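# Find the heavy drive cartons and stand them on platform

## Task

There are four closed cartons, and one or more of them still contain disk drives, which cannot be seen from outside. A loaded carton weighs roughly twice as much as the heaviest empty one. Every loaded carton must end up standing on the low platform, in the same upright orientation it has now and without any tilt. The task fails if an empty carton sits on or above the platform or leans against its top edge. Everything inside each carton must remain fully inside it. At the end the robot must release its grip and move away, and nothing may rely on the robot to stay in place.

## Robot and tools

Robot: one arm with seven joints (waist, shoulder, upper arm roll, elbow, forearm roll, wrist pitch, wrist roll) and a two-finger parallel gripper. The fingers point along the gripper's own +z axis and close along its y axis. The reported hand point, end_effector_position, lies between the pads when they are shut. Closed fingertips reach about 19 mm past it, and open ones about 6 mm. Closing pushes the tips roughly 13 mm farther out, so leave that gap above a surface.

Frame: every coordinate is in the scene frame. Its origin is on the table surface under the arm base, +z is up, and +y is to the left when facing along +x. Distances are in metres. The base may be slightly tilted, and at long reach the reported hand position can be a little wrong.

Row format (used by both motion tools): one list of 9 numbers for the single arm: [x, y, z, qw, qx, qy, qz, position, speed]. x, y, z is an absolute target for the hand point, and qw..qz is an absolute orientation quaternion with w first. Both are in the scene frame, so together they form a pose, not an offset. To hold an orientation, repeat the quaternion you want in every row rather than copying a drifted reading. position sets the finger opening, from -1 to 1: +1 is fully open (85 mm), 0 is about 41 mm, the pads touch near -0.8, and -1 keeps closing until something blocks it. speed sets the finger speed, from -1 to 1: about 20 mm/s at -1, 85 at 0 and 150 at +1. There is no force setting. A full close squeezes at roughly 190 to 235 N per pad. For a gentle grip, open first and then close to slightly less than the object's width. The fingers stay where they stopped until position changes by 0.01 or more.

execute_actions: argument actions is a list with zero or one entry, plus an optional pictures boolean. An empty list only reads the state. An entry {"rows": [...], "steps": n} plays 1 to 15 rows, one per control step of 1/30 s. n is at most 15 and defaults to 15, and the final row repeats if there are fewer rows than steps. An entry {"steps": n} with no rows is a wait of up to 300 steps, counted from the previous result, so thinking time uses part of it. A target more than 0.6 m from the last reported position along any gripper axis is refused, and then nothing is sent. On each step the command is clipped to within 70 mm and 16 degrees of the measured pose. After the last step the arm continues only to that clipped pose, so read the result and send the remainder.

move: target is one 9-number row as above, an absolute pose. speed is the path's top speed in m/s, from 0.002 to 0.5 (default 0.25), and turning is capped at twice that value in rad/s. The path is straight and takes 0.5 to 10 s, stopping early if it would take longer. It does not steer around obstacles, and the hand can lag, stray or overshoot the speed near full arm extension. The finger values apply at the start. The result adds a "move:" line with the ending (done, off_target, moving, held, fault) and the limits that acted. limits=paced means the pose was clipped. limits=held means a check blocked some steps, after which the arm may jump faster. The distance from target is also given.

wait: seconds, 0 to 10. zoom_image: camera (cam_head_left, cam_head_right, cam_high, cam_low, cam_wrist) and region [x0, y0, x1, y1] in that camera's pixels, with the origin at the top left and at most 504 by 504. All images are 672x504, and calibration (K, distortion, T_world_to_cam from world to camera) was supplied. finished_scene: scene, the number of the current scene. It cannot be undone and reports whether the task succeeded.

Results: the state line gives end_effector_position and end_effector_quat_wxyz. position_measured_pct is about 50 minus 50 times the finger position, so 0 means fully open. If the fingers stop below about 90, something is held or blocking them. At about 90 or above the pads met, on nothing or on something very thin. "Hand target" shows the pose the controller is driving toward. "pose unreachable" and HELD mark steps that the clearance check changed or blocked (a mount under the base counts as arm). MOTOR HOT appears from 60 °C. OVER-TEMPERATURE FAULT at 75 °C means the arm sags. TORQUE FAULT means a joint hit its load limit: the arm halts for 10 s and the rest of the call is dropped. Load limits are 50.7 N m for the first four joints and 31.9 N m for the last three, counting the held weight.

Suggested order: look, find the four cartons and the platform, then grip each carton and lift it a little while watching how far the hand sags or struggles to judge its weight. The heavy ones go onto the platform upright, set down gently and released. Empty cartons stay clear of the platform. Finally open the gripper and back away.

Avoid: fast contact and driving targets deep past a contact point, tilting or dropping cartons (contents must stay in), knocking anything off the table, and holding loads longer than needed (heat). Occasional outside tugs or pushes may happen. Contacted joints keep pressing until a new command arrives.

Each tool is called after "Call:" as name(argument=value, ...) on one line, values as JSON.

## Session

Call:
execute_actions(actions=[])

Scene clock: 0.00 s of 6600.00 s.
end_effector_position=(+0.8808, -0.2620, +0.1535) position_measured_pct=0.0 end_effector_quat_wxyz=(-0.356, +0.727, -0.113, +0.575)
Joint positions: [ 0.433  1.833  1.51   0.278 -0.055 -1.113  2.694]
Joint velocities: [ 0.001  0.002  0.    -0.    -0.     0.001  0.001]
Motor temperatures (°C, as the motors report them): [31 33 30 28 38 37 33]
Hand target: +0.881, -0.262, +0.153; -0.356, +0.727, -0.113, +0.575
camera_calibration (this result's frames):
cam_wrist: T_world_to_cam=[[0.284197, -0.66076, -0.694714, -0.301786], [-0.356065, 0.600032, -0.716366, 0.64031], [0.890197, 0.450952, -0.0647457, -0.51342], [0, 0, 0, 1]] pos_world=[0.770803, -0.352087, 0.215799]

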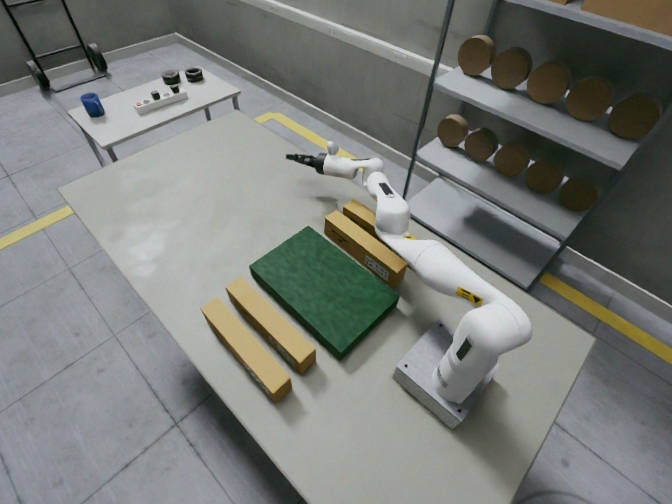

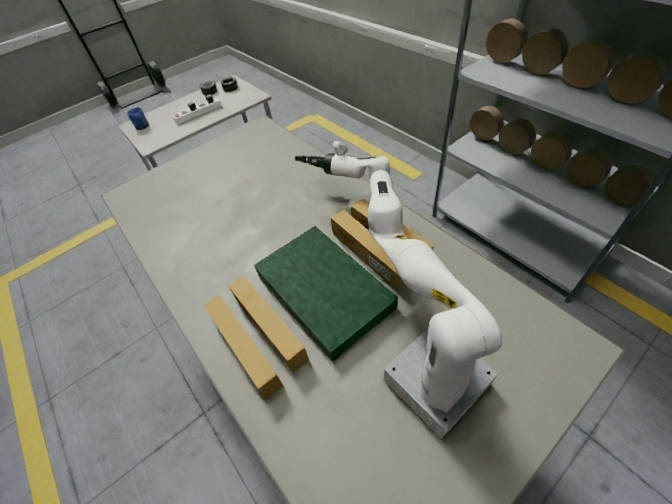

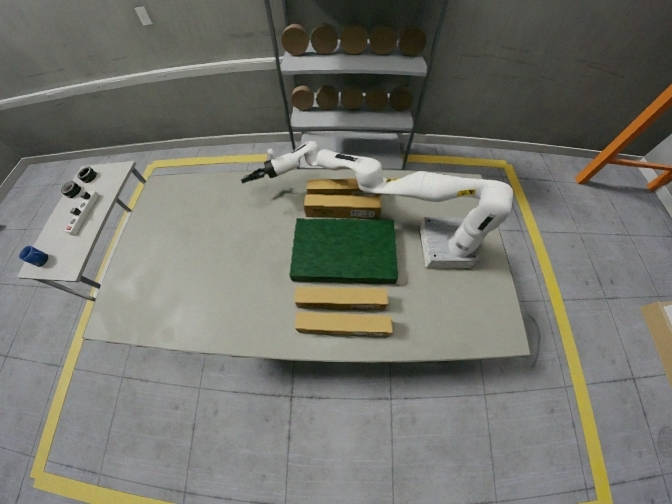

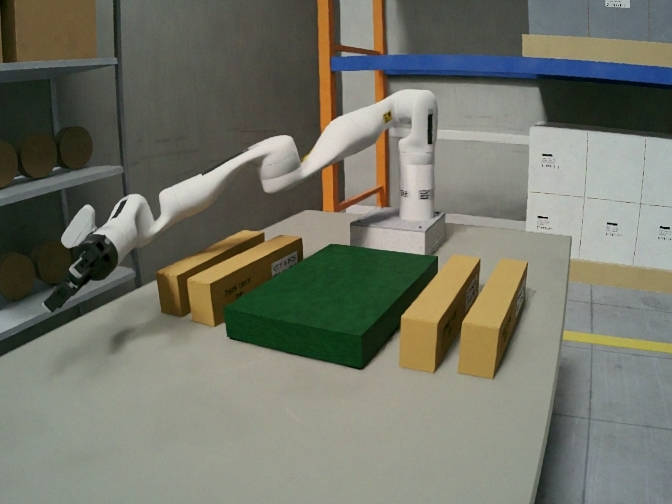

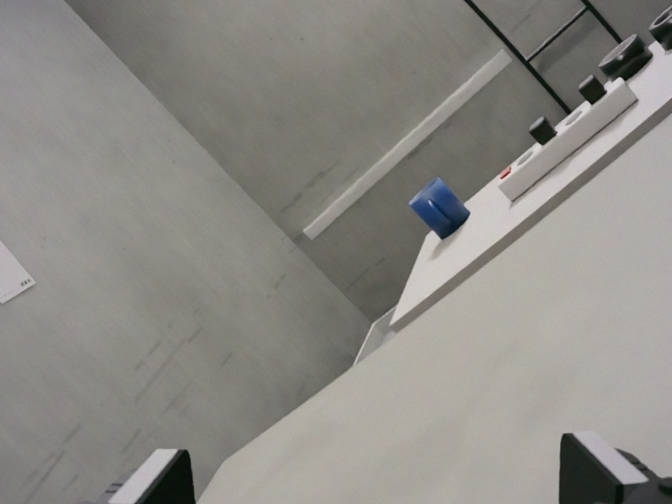

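Call:
move(target=[0.78, -0.26, 0.5, -0.356, 0.727, -0.113, 0.575, 0.75, 0], speed=0.25)

Call:
move(target=[0.5, -0.25, 0.36, 0, 1, 0, 0, 0.75, 0], speed=0.25)

Scene clock: 6.97 s of 6600.00 s.
end_effector_position=(+0.7798, -0.2606, +0.4995) position_measured_pct=12.7 end_effector_quat_wxyz=(-0.356, +0.728, -0.113, +0.575)
Joint positions: [ 0.196  1.374  1.721  1.043  0.159 -1.68   2.215]
Joint velocities: [ 0.001 -0.003  0.002 -0.    -0.001 -0.001 -0.003]
Motor temperatures (°C, as the motors report them): [31 34 30 28 38 37 33]
Hand target: +0.780, -0.261, +0.500; -0.356, +0.728, -0.113, +0.575
Off the commanded pose: 0.001 m, 0 deg.
After step 90, 2.13 s passed at rest.
move: done
camera_calibration (this result's frames):
cam_wrist: T_world_to_cam=[[0.28404, -0.661016, -0.694535, -0.0317614], [-0.356634, 0.599562, -0.716476, 0.851755], [0.890019, 0.451202, -0.065441, -0.401177], [0, 0, 0, 1]] pos_world=[0.669841, -0.350662, 0.561949]

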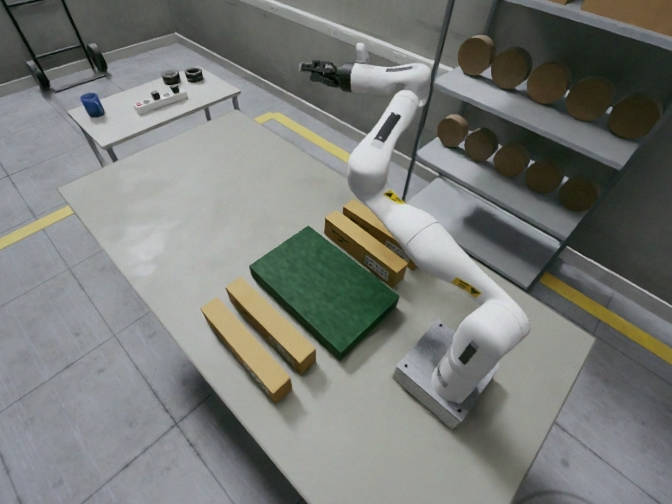

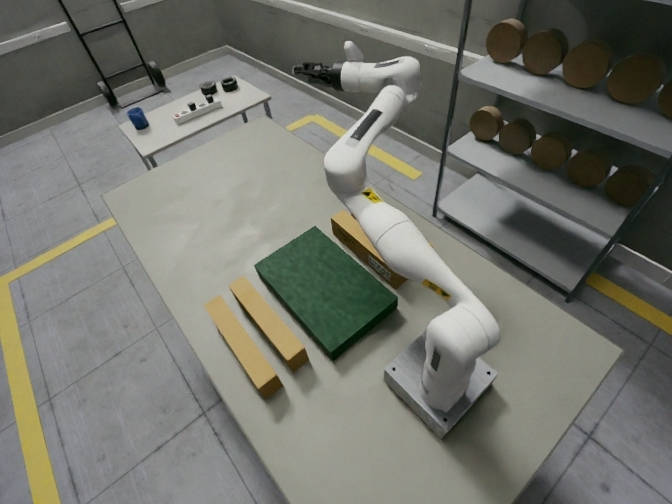

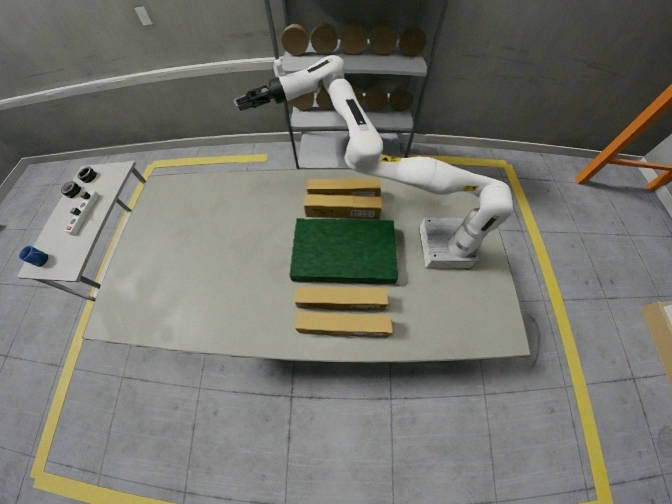

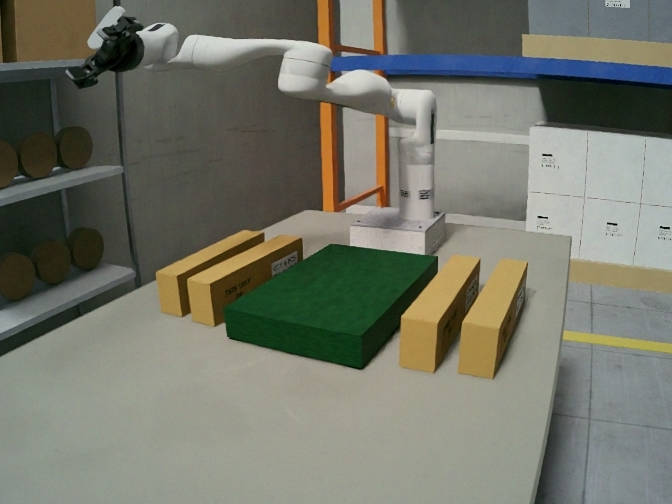

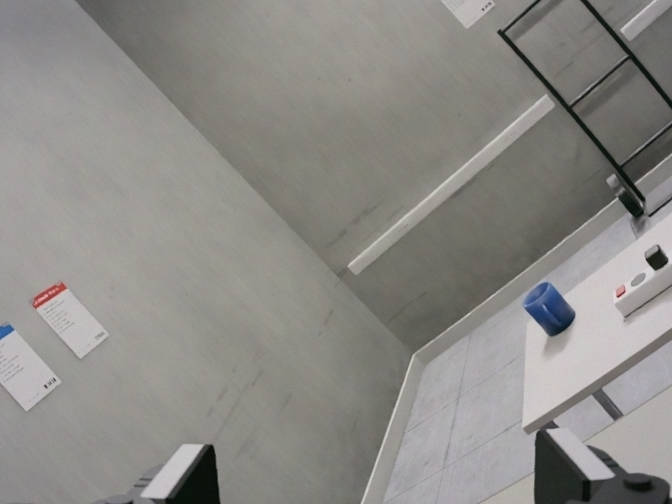

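Scene clock: 10.33 s of 6600.00 s.
end_effector_position=(+0.4999, -0.2522, +0.3600) position_measured_pct=12.7 end_effector_quat_wxyz=(+0.001, +1.000, -0.000, +0.000)
Joint positions: [-0.014  1.225  1.993  1.074  1.702 -2.091  2.739]
Joint velocities: [-0.007  0.004 -0.002  0.001 -0.001  0.     0.001]
Motor temperatures (°C, as the motors report them): [31 34 30 28 38 37 33]
Hand target: +0.500, -0.252, +0.360; +0.001, +1.000, -0.000, +0.000
Off the commanded pose: 0.002 m, 0 deg.
move: done
camera_calibration (this result's frames):
cam_wrist: T_world_to_cam=[[-0.0574575, -0.996461, -0.0613563, -0.185453], [-0.997898, 0.0554786, 0.0334854, 0.560287], [-0.029963, 0.0631513, -0.997554, 0.532582], [0, 0, 0, 1]] pos_world=[0.564412, -0.249514, 0.50114]

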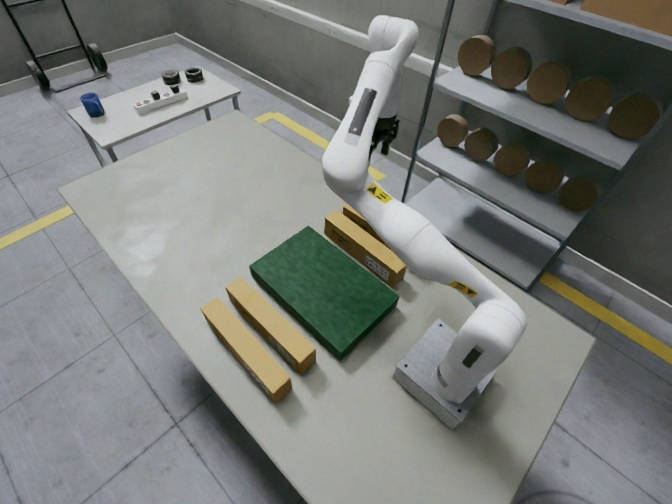

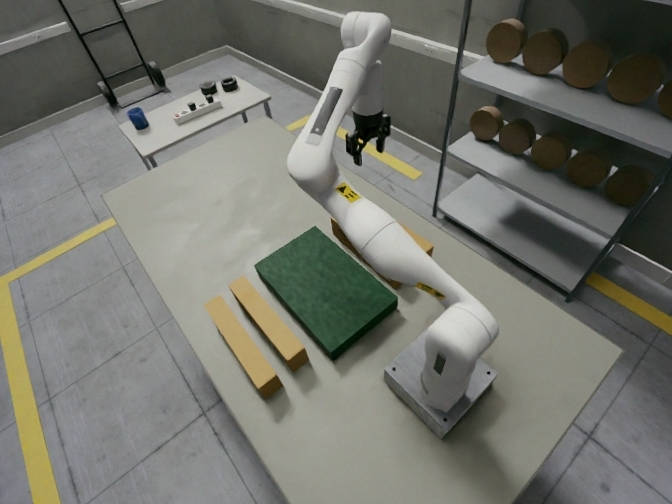

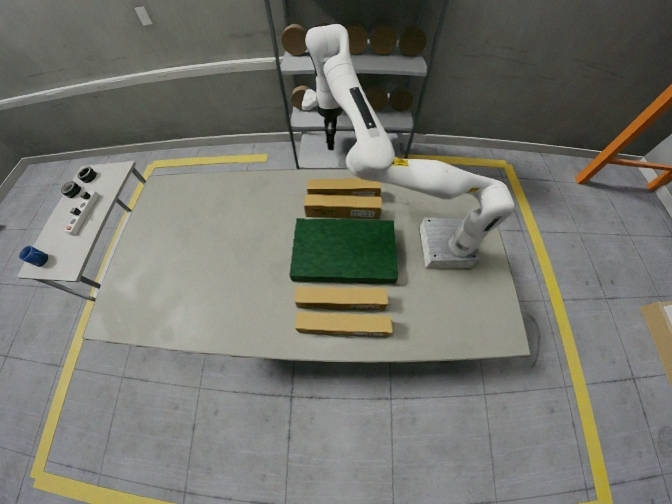

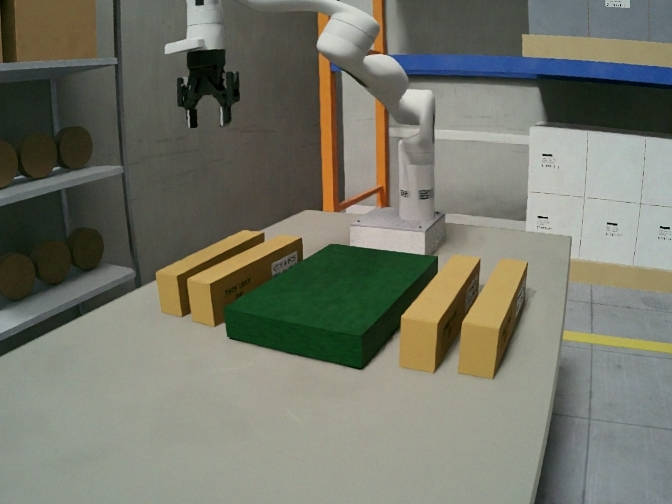

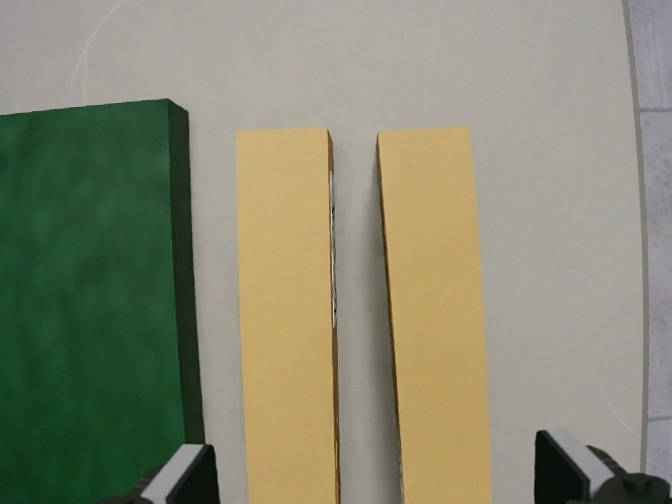

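Call:
move(target=[0.455, -0.293, 0.15, 0, 1, 0, 0, 0.75, 0], speed=0.2)

Scene clock: 22.30 s of 6600.00 s.
end_effector_position=(+0.4557, -0.2932, +0.1500) position_measured_pct=12.7 end_effector_quat_wxyz=(-0.000, +1.000, +0.000, +0.000)
Joint positions: [-0.035  1.567  1.853  1.498  1.55  -1.852  3.03 ]
Joint velocities: [ 0.     0.004 -0.002  0.001  0.002  0.003  0.001]
Motor temperatures (°C, as the motors report them): [31 34 30 28 38 37 33]
Hand target: +0.456, -0.293, +0.150; -0.000, +1.000, +0.000, -0.000
Off the commanded pose: 0.001 m, 0 deg.
After step 90, 7.50 s passed at rest.
move: done
camera_calibration (this result's frames):
cam_wrist: T_world_to_cam=[[-0.0564875, -0.996345, -0.0640763, -0.241697], [-0.997953, 0.0544181, 0.0335952, 0.525176], [-0.0299855, 0.0658429, -0.997379, 0.325167], [0, 0, 0, 1]] pos_world=[0.520198, -0.290802, 0.291184]

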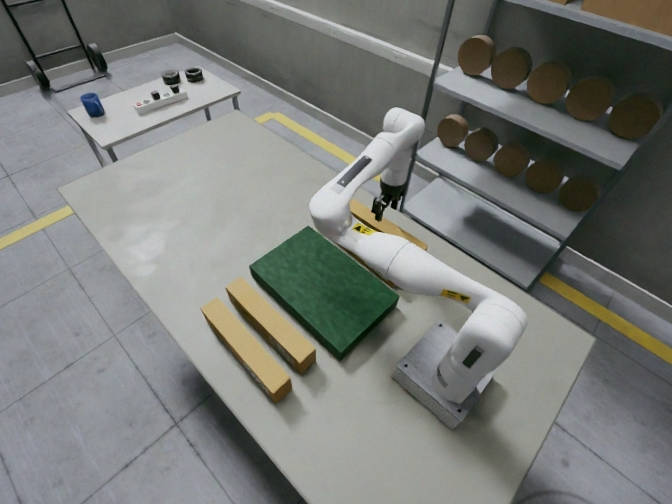

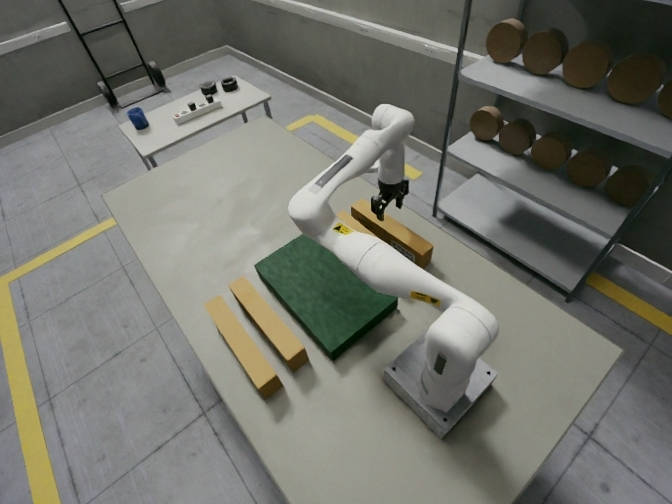

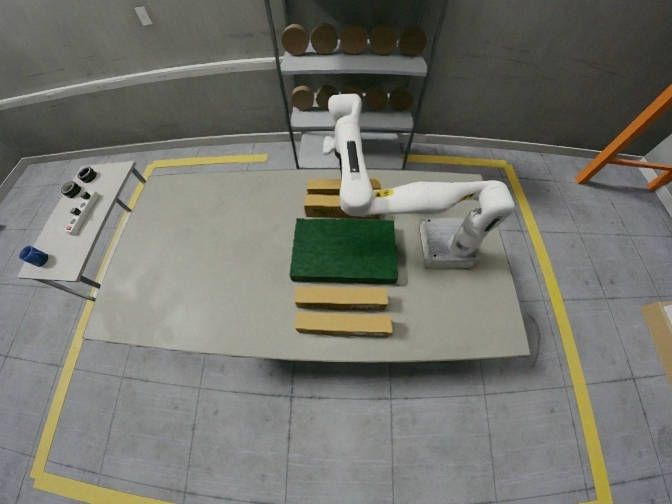

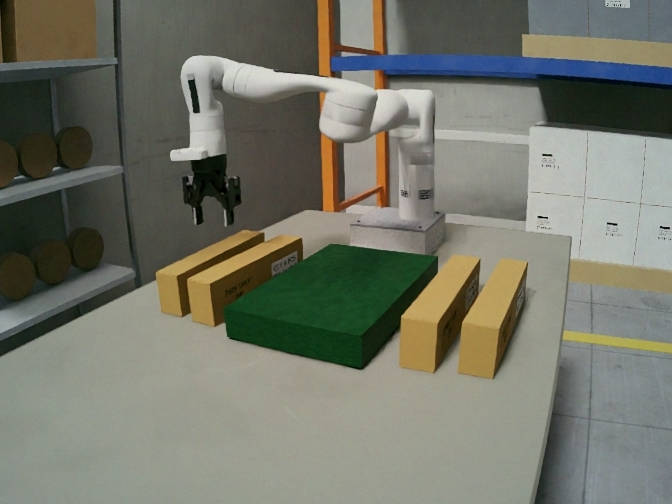

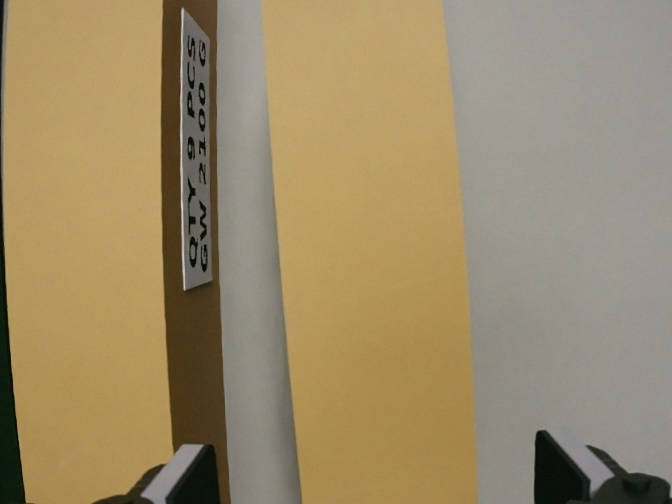

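Call:
move(target=[0.455, -0.297, 0.056, 0, 1, 0.018, 0, 0.75, 0], speed=0.12)

Call:
execute_actions(actions=[{"rows":[[0.455, -0.297, 0.056, 0, 1, 0.018, 0, -1, 0]],"steps":14}], pictures=false)

Call:
move(target=[0.455, -0.297, 0.074, 0, 1, 0.018, 0, -1, 0], speed=0.05)

Scene clock: 33.77 s of 6600.00 s.
end_effector_position=(+0.4554, -0.2969, +0.0561) position_measured_pct=12.7 end_effector_quat_wxyz=(-0.000, +1.000, +0.018, +0.000)
Joint positions: [-0.047  1.714  1.754  1.529  1.415 -1.745  3.061]
Joint velocities: [-0.001  0.004 -0.002  0.     0.002  0.002  0.001]
Motor temperatures (°C, as the motors report them): [31 34 30 28 38 37 33]
Hand target: +0.455, -0.297, +0.056; -0.000, +1.000, +0.018, +0.000
Off the commanded pose: 0.000 m, 0 deg.
After step 90, 7.40 s passed at rest.
move: done
camera_calibration (this result's frames):
cam_wrist: T_world_to_cam=[[-0.0209334, -0.997755, -0.0636204, -0.268068], [-0.999267, 0.018841, 0.0333134, 0.518282], [-0.03204, 0.0642711, -0.997418, 0.232162], [0, 0, 0, 1]] pos_world=[0.519729, -0.292152, 0.197242]

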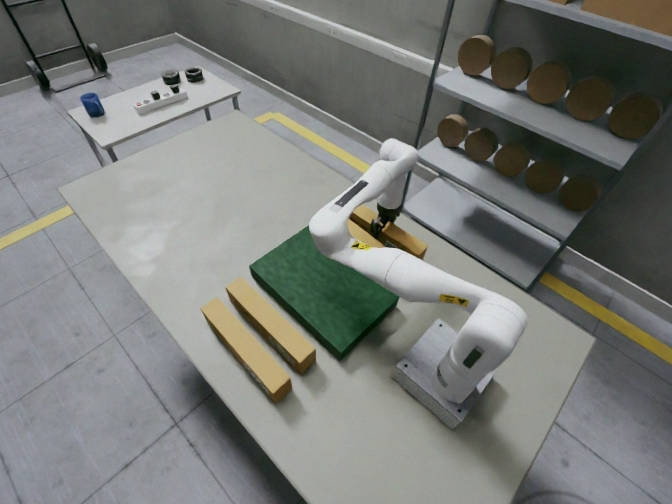

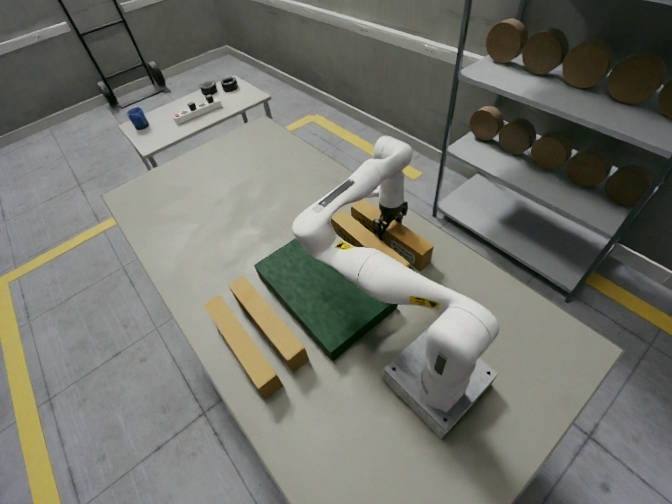

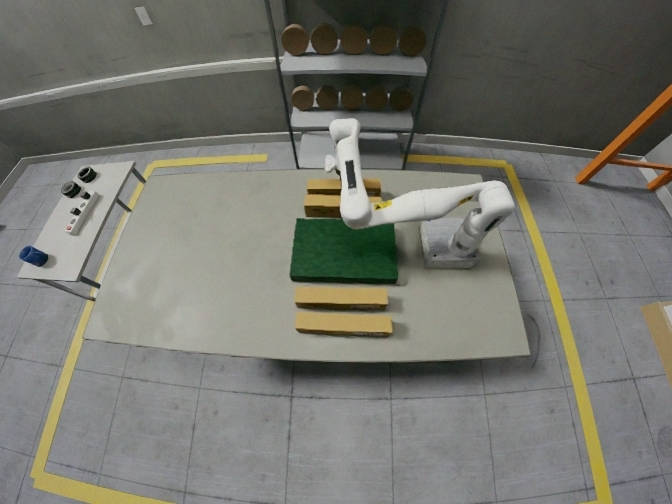

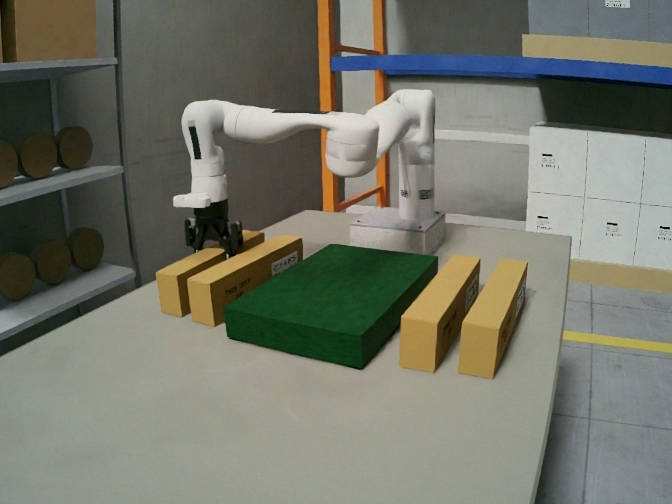

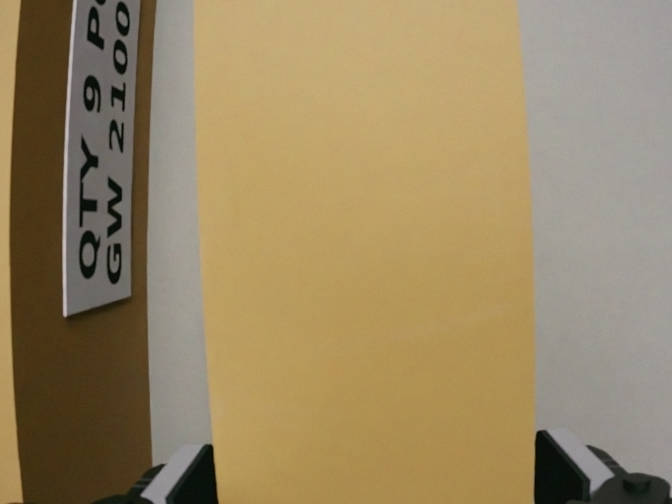

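Scene clock: 34.23 s of 6600.00 s.
end_effector_position=(+0.4551, -0.2968, +0.0566) position_measured_pct=35.7 end_effector_quat_wxyz=(-0.000, +1.000, +0.018, +0.000)
Joint positions: [-0.047  1.714  1.755  1.53   1.416 -1.746  3.061]
Joint velocities: [-0.     0.001  0.001  0.    -0.    -0.     0.001]
Motor temperatures (°C, as the motors report them): [31 34 30 28 38 37 33]
Hand target: +0.455, -0.297, +0.056; -0.000, +1.000, +0.018, -0.000
Off the commanded pose: 0.001 m, 0 deg.
Steps of this call (steps 1 to 14: all 14 steps of this action). Readings (end_effector_position | what the end effector reports):
1: (+0.4553, -0.2969, +0.0560) | position_measured_pct=12.7
2: (+0.4551, -0.2970, +0.0561) | position_measured_pct=13.1
4: (+0.4550, -0.2970, +0.0561) | position_measured_pct=17.5
8: (+0.4550, -0.2970, +0.0560) | position_measured_pct=28.6
14: the state above

Scene clock: 35.17 s of 6600.00 s.
end_effector_position=(+0.4534, -0.2962, +0.0706) position_measured_pct=35.7 end_effector_quat_wxyz=(-0.002, +1.000, +0.018, -0.003)
Joint positions: [-0.044  1.691  1.769  1.527  1.443 -1.764  3.065]
Joint velocities: [-0.    -0.002 -0.001 -0.    -0.    -0.001  0.001]
Motor temperatures (°C, as the motors report them): [31 34 30 28 38 37 33]
Hand target: +0.455, -0.297, +0.074; +0.000, +1.000, +0.018, -0.000
Off the commanded pose: 0.004 m, 0 deg.
move: off_target
camera_calibration (this result's frames):
cam_wrist: T_world_to_cam=[[-0.0213166, -0.997568, -0.0663615, -0.266054], [-0.999044, 0.0187204, 0.0395008, 0.515275], [-0.0381625, 0.0671401, -0.997013, 0.250149], [0, 0, 0, 1]] pos_world=[0.518658, -0.291848, 0.211393]

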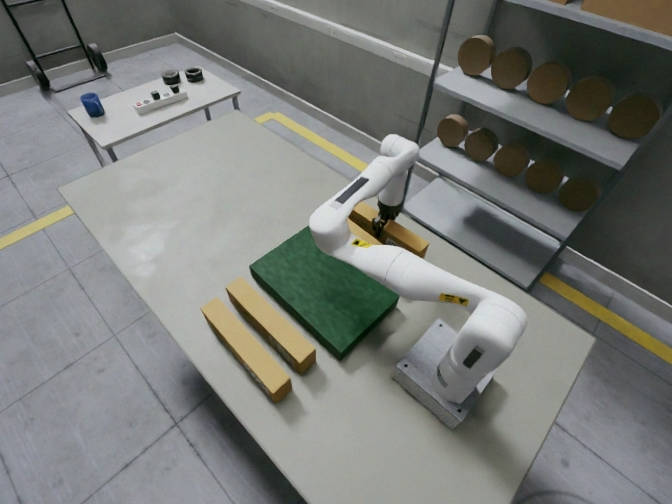

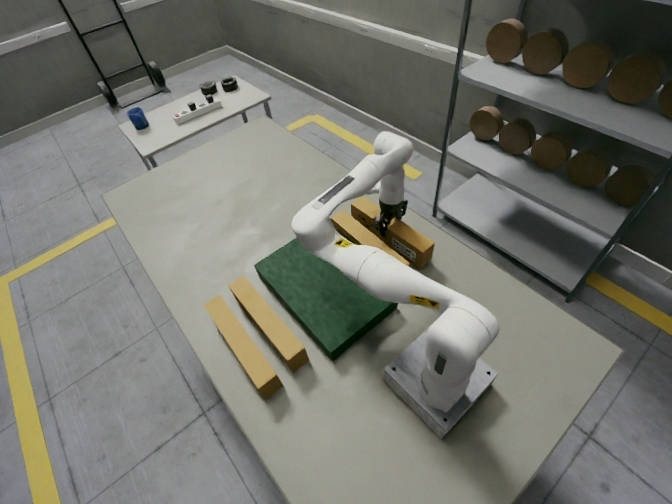

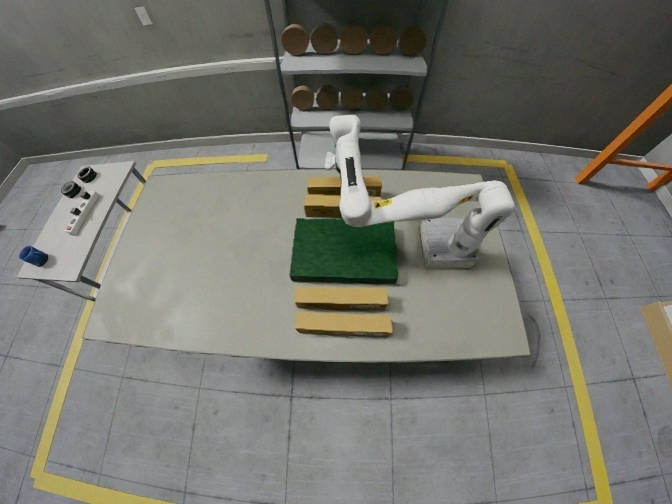

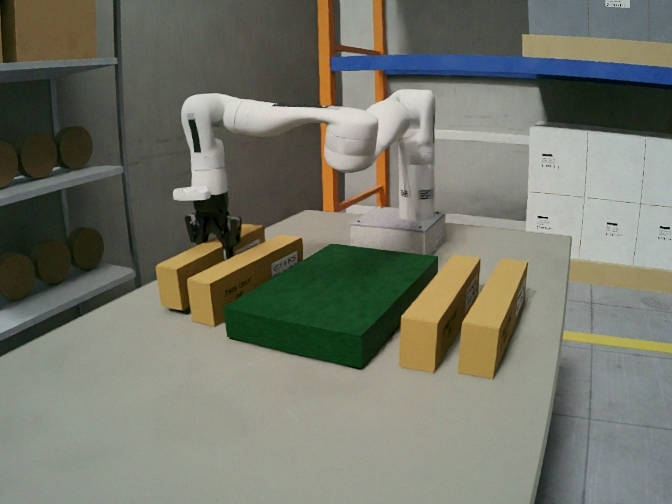

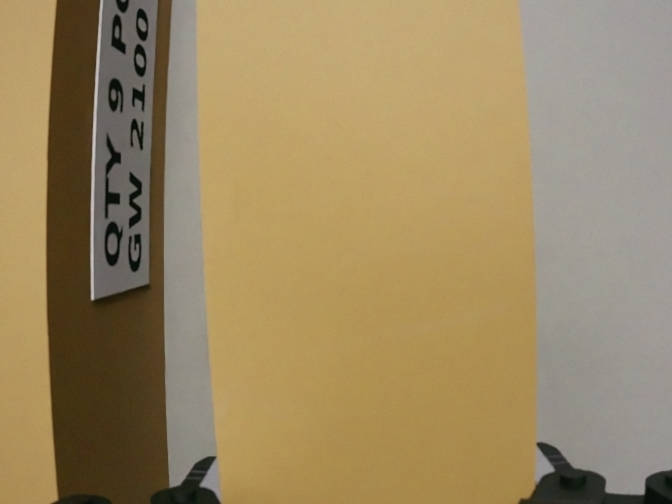

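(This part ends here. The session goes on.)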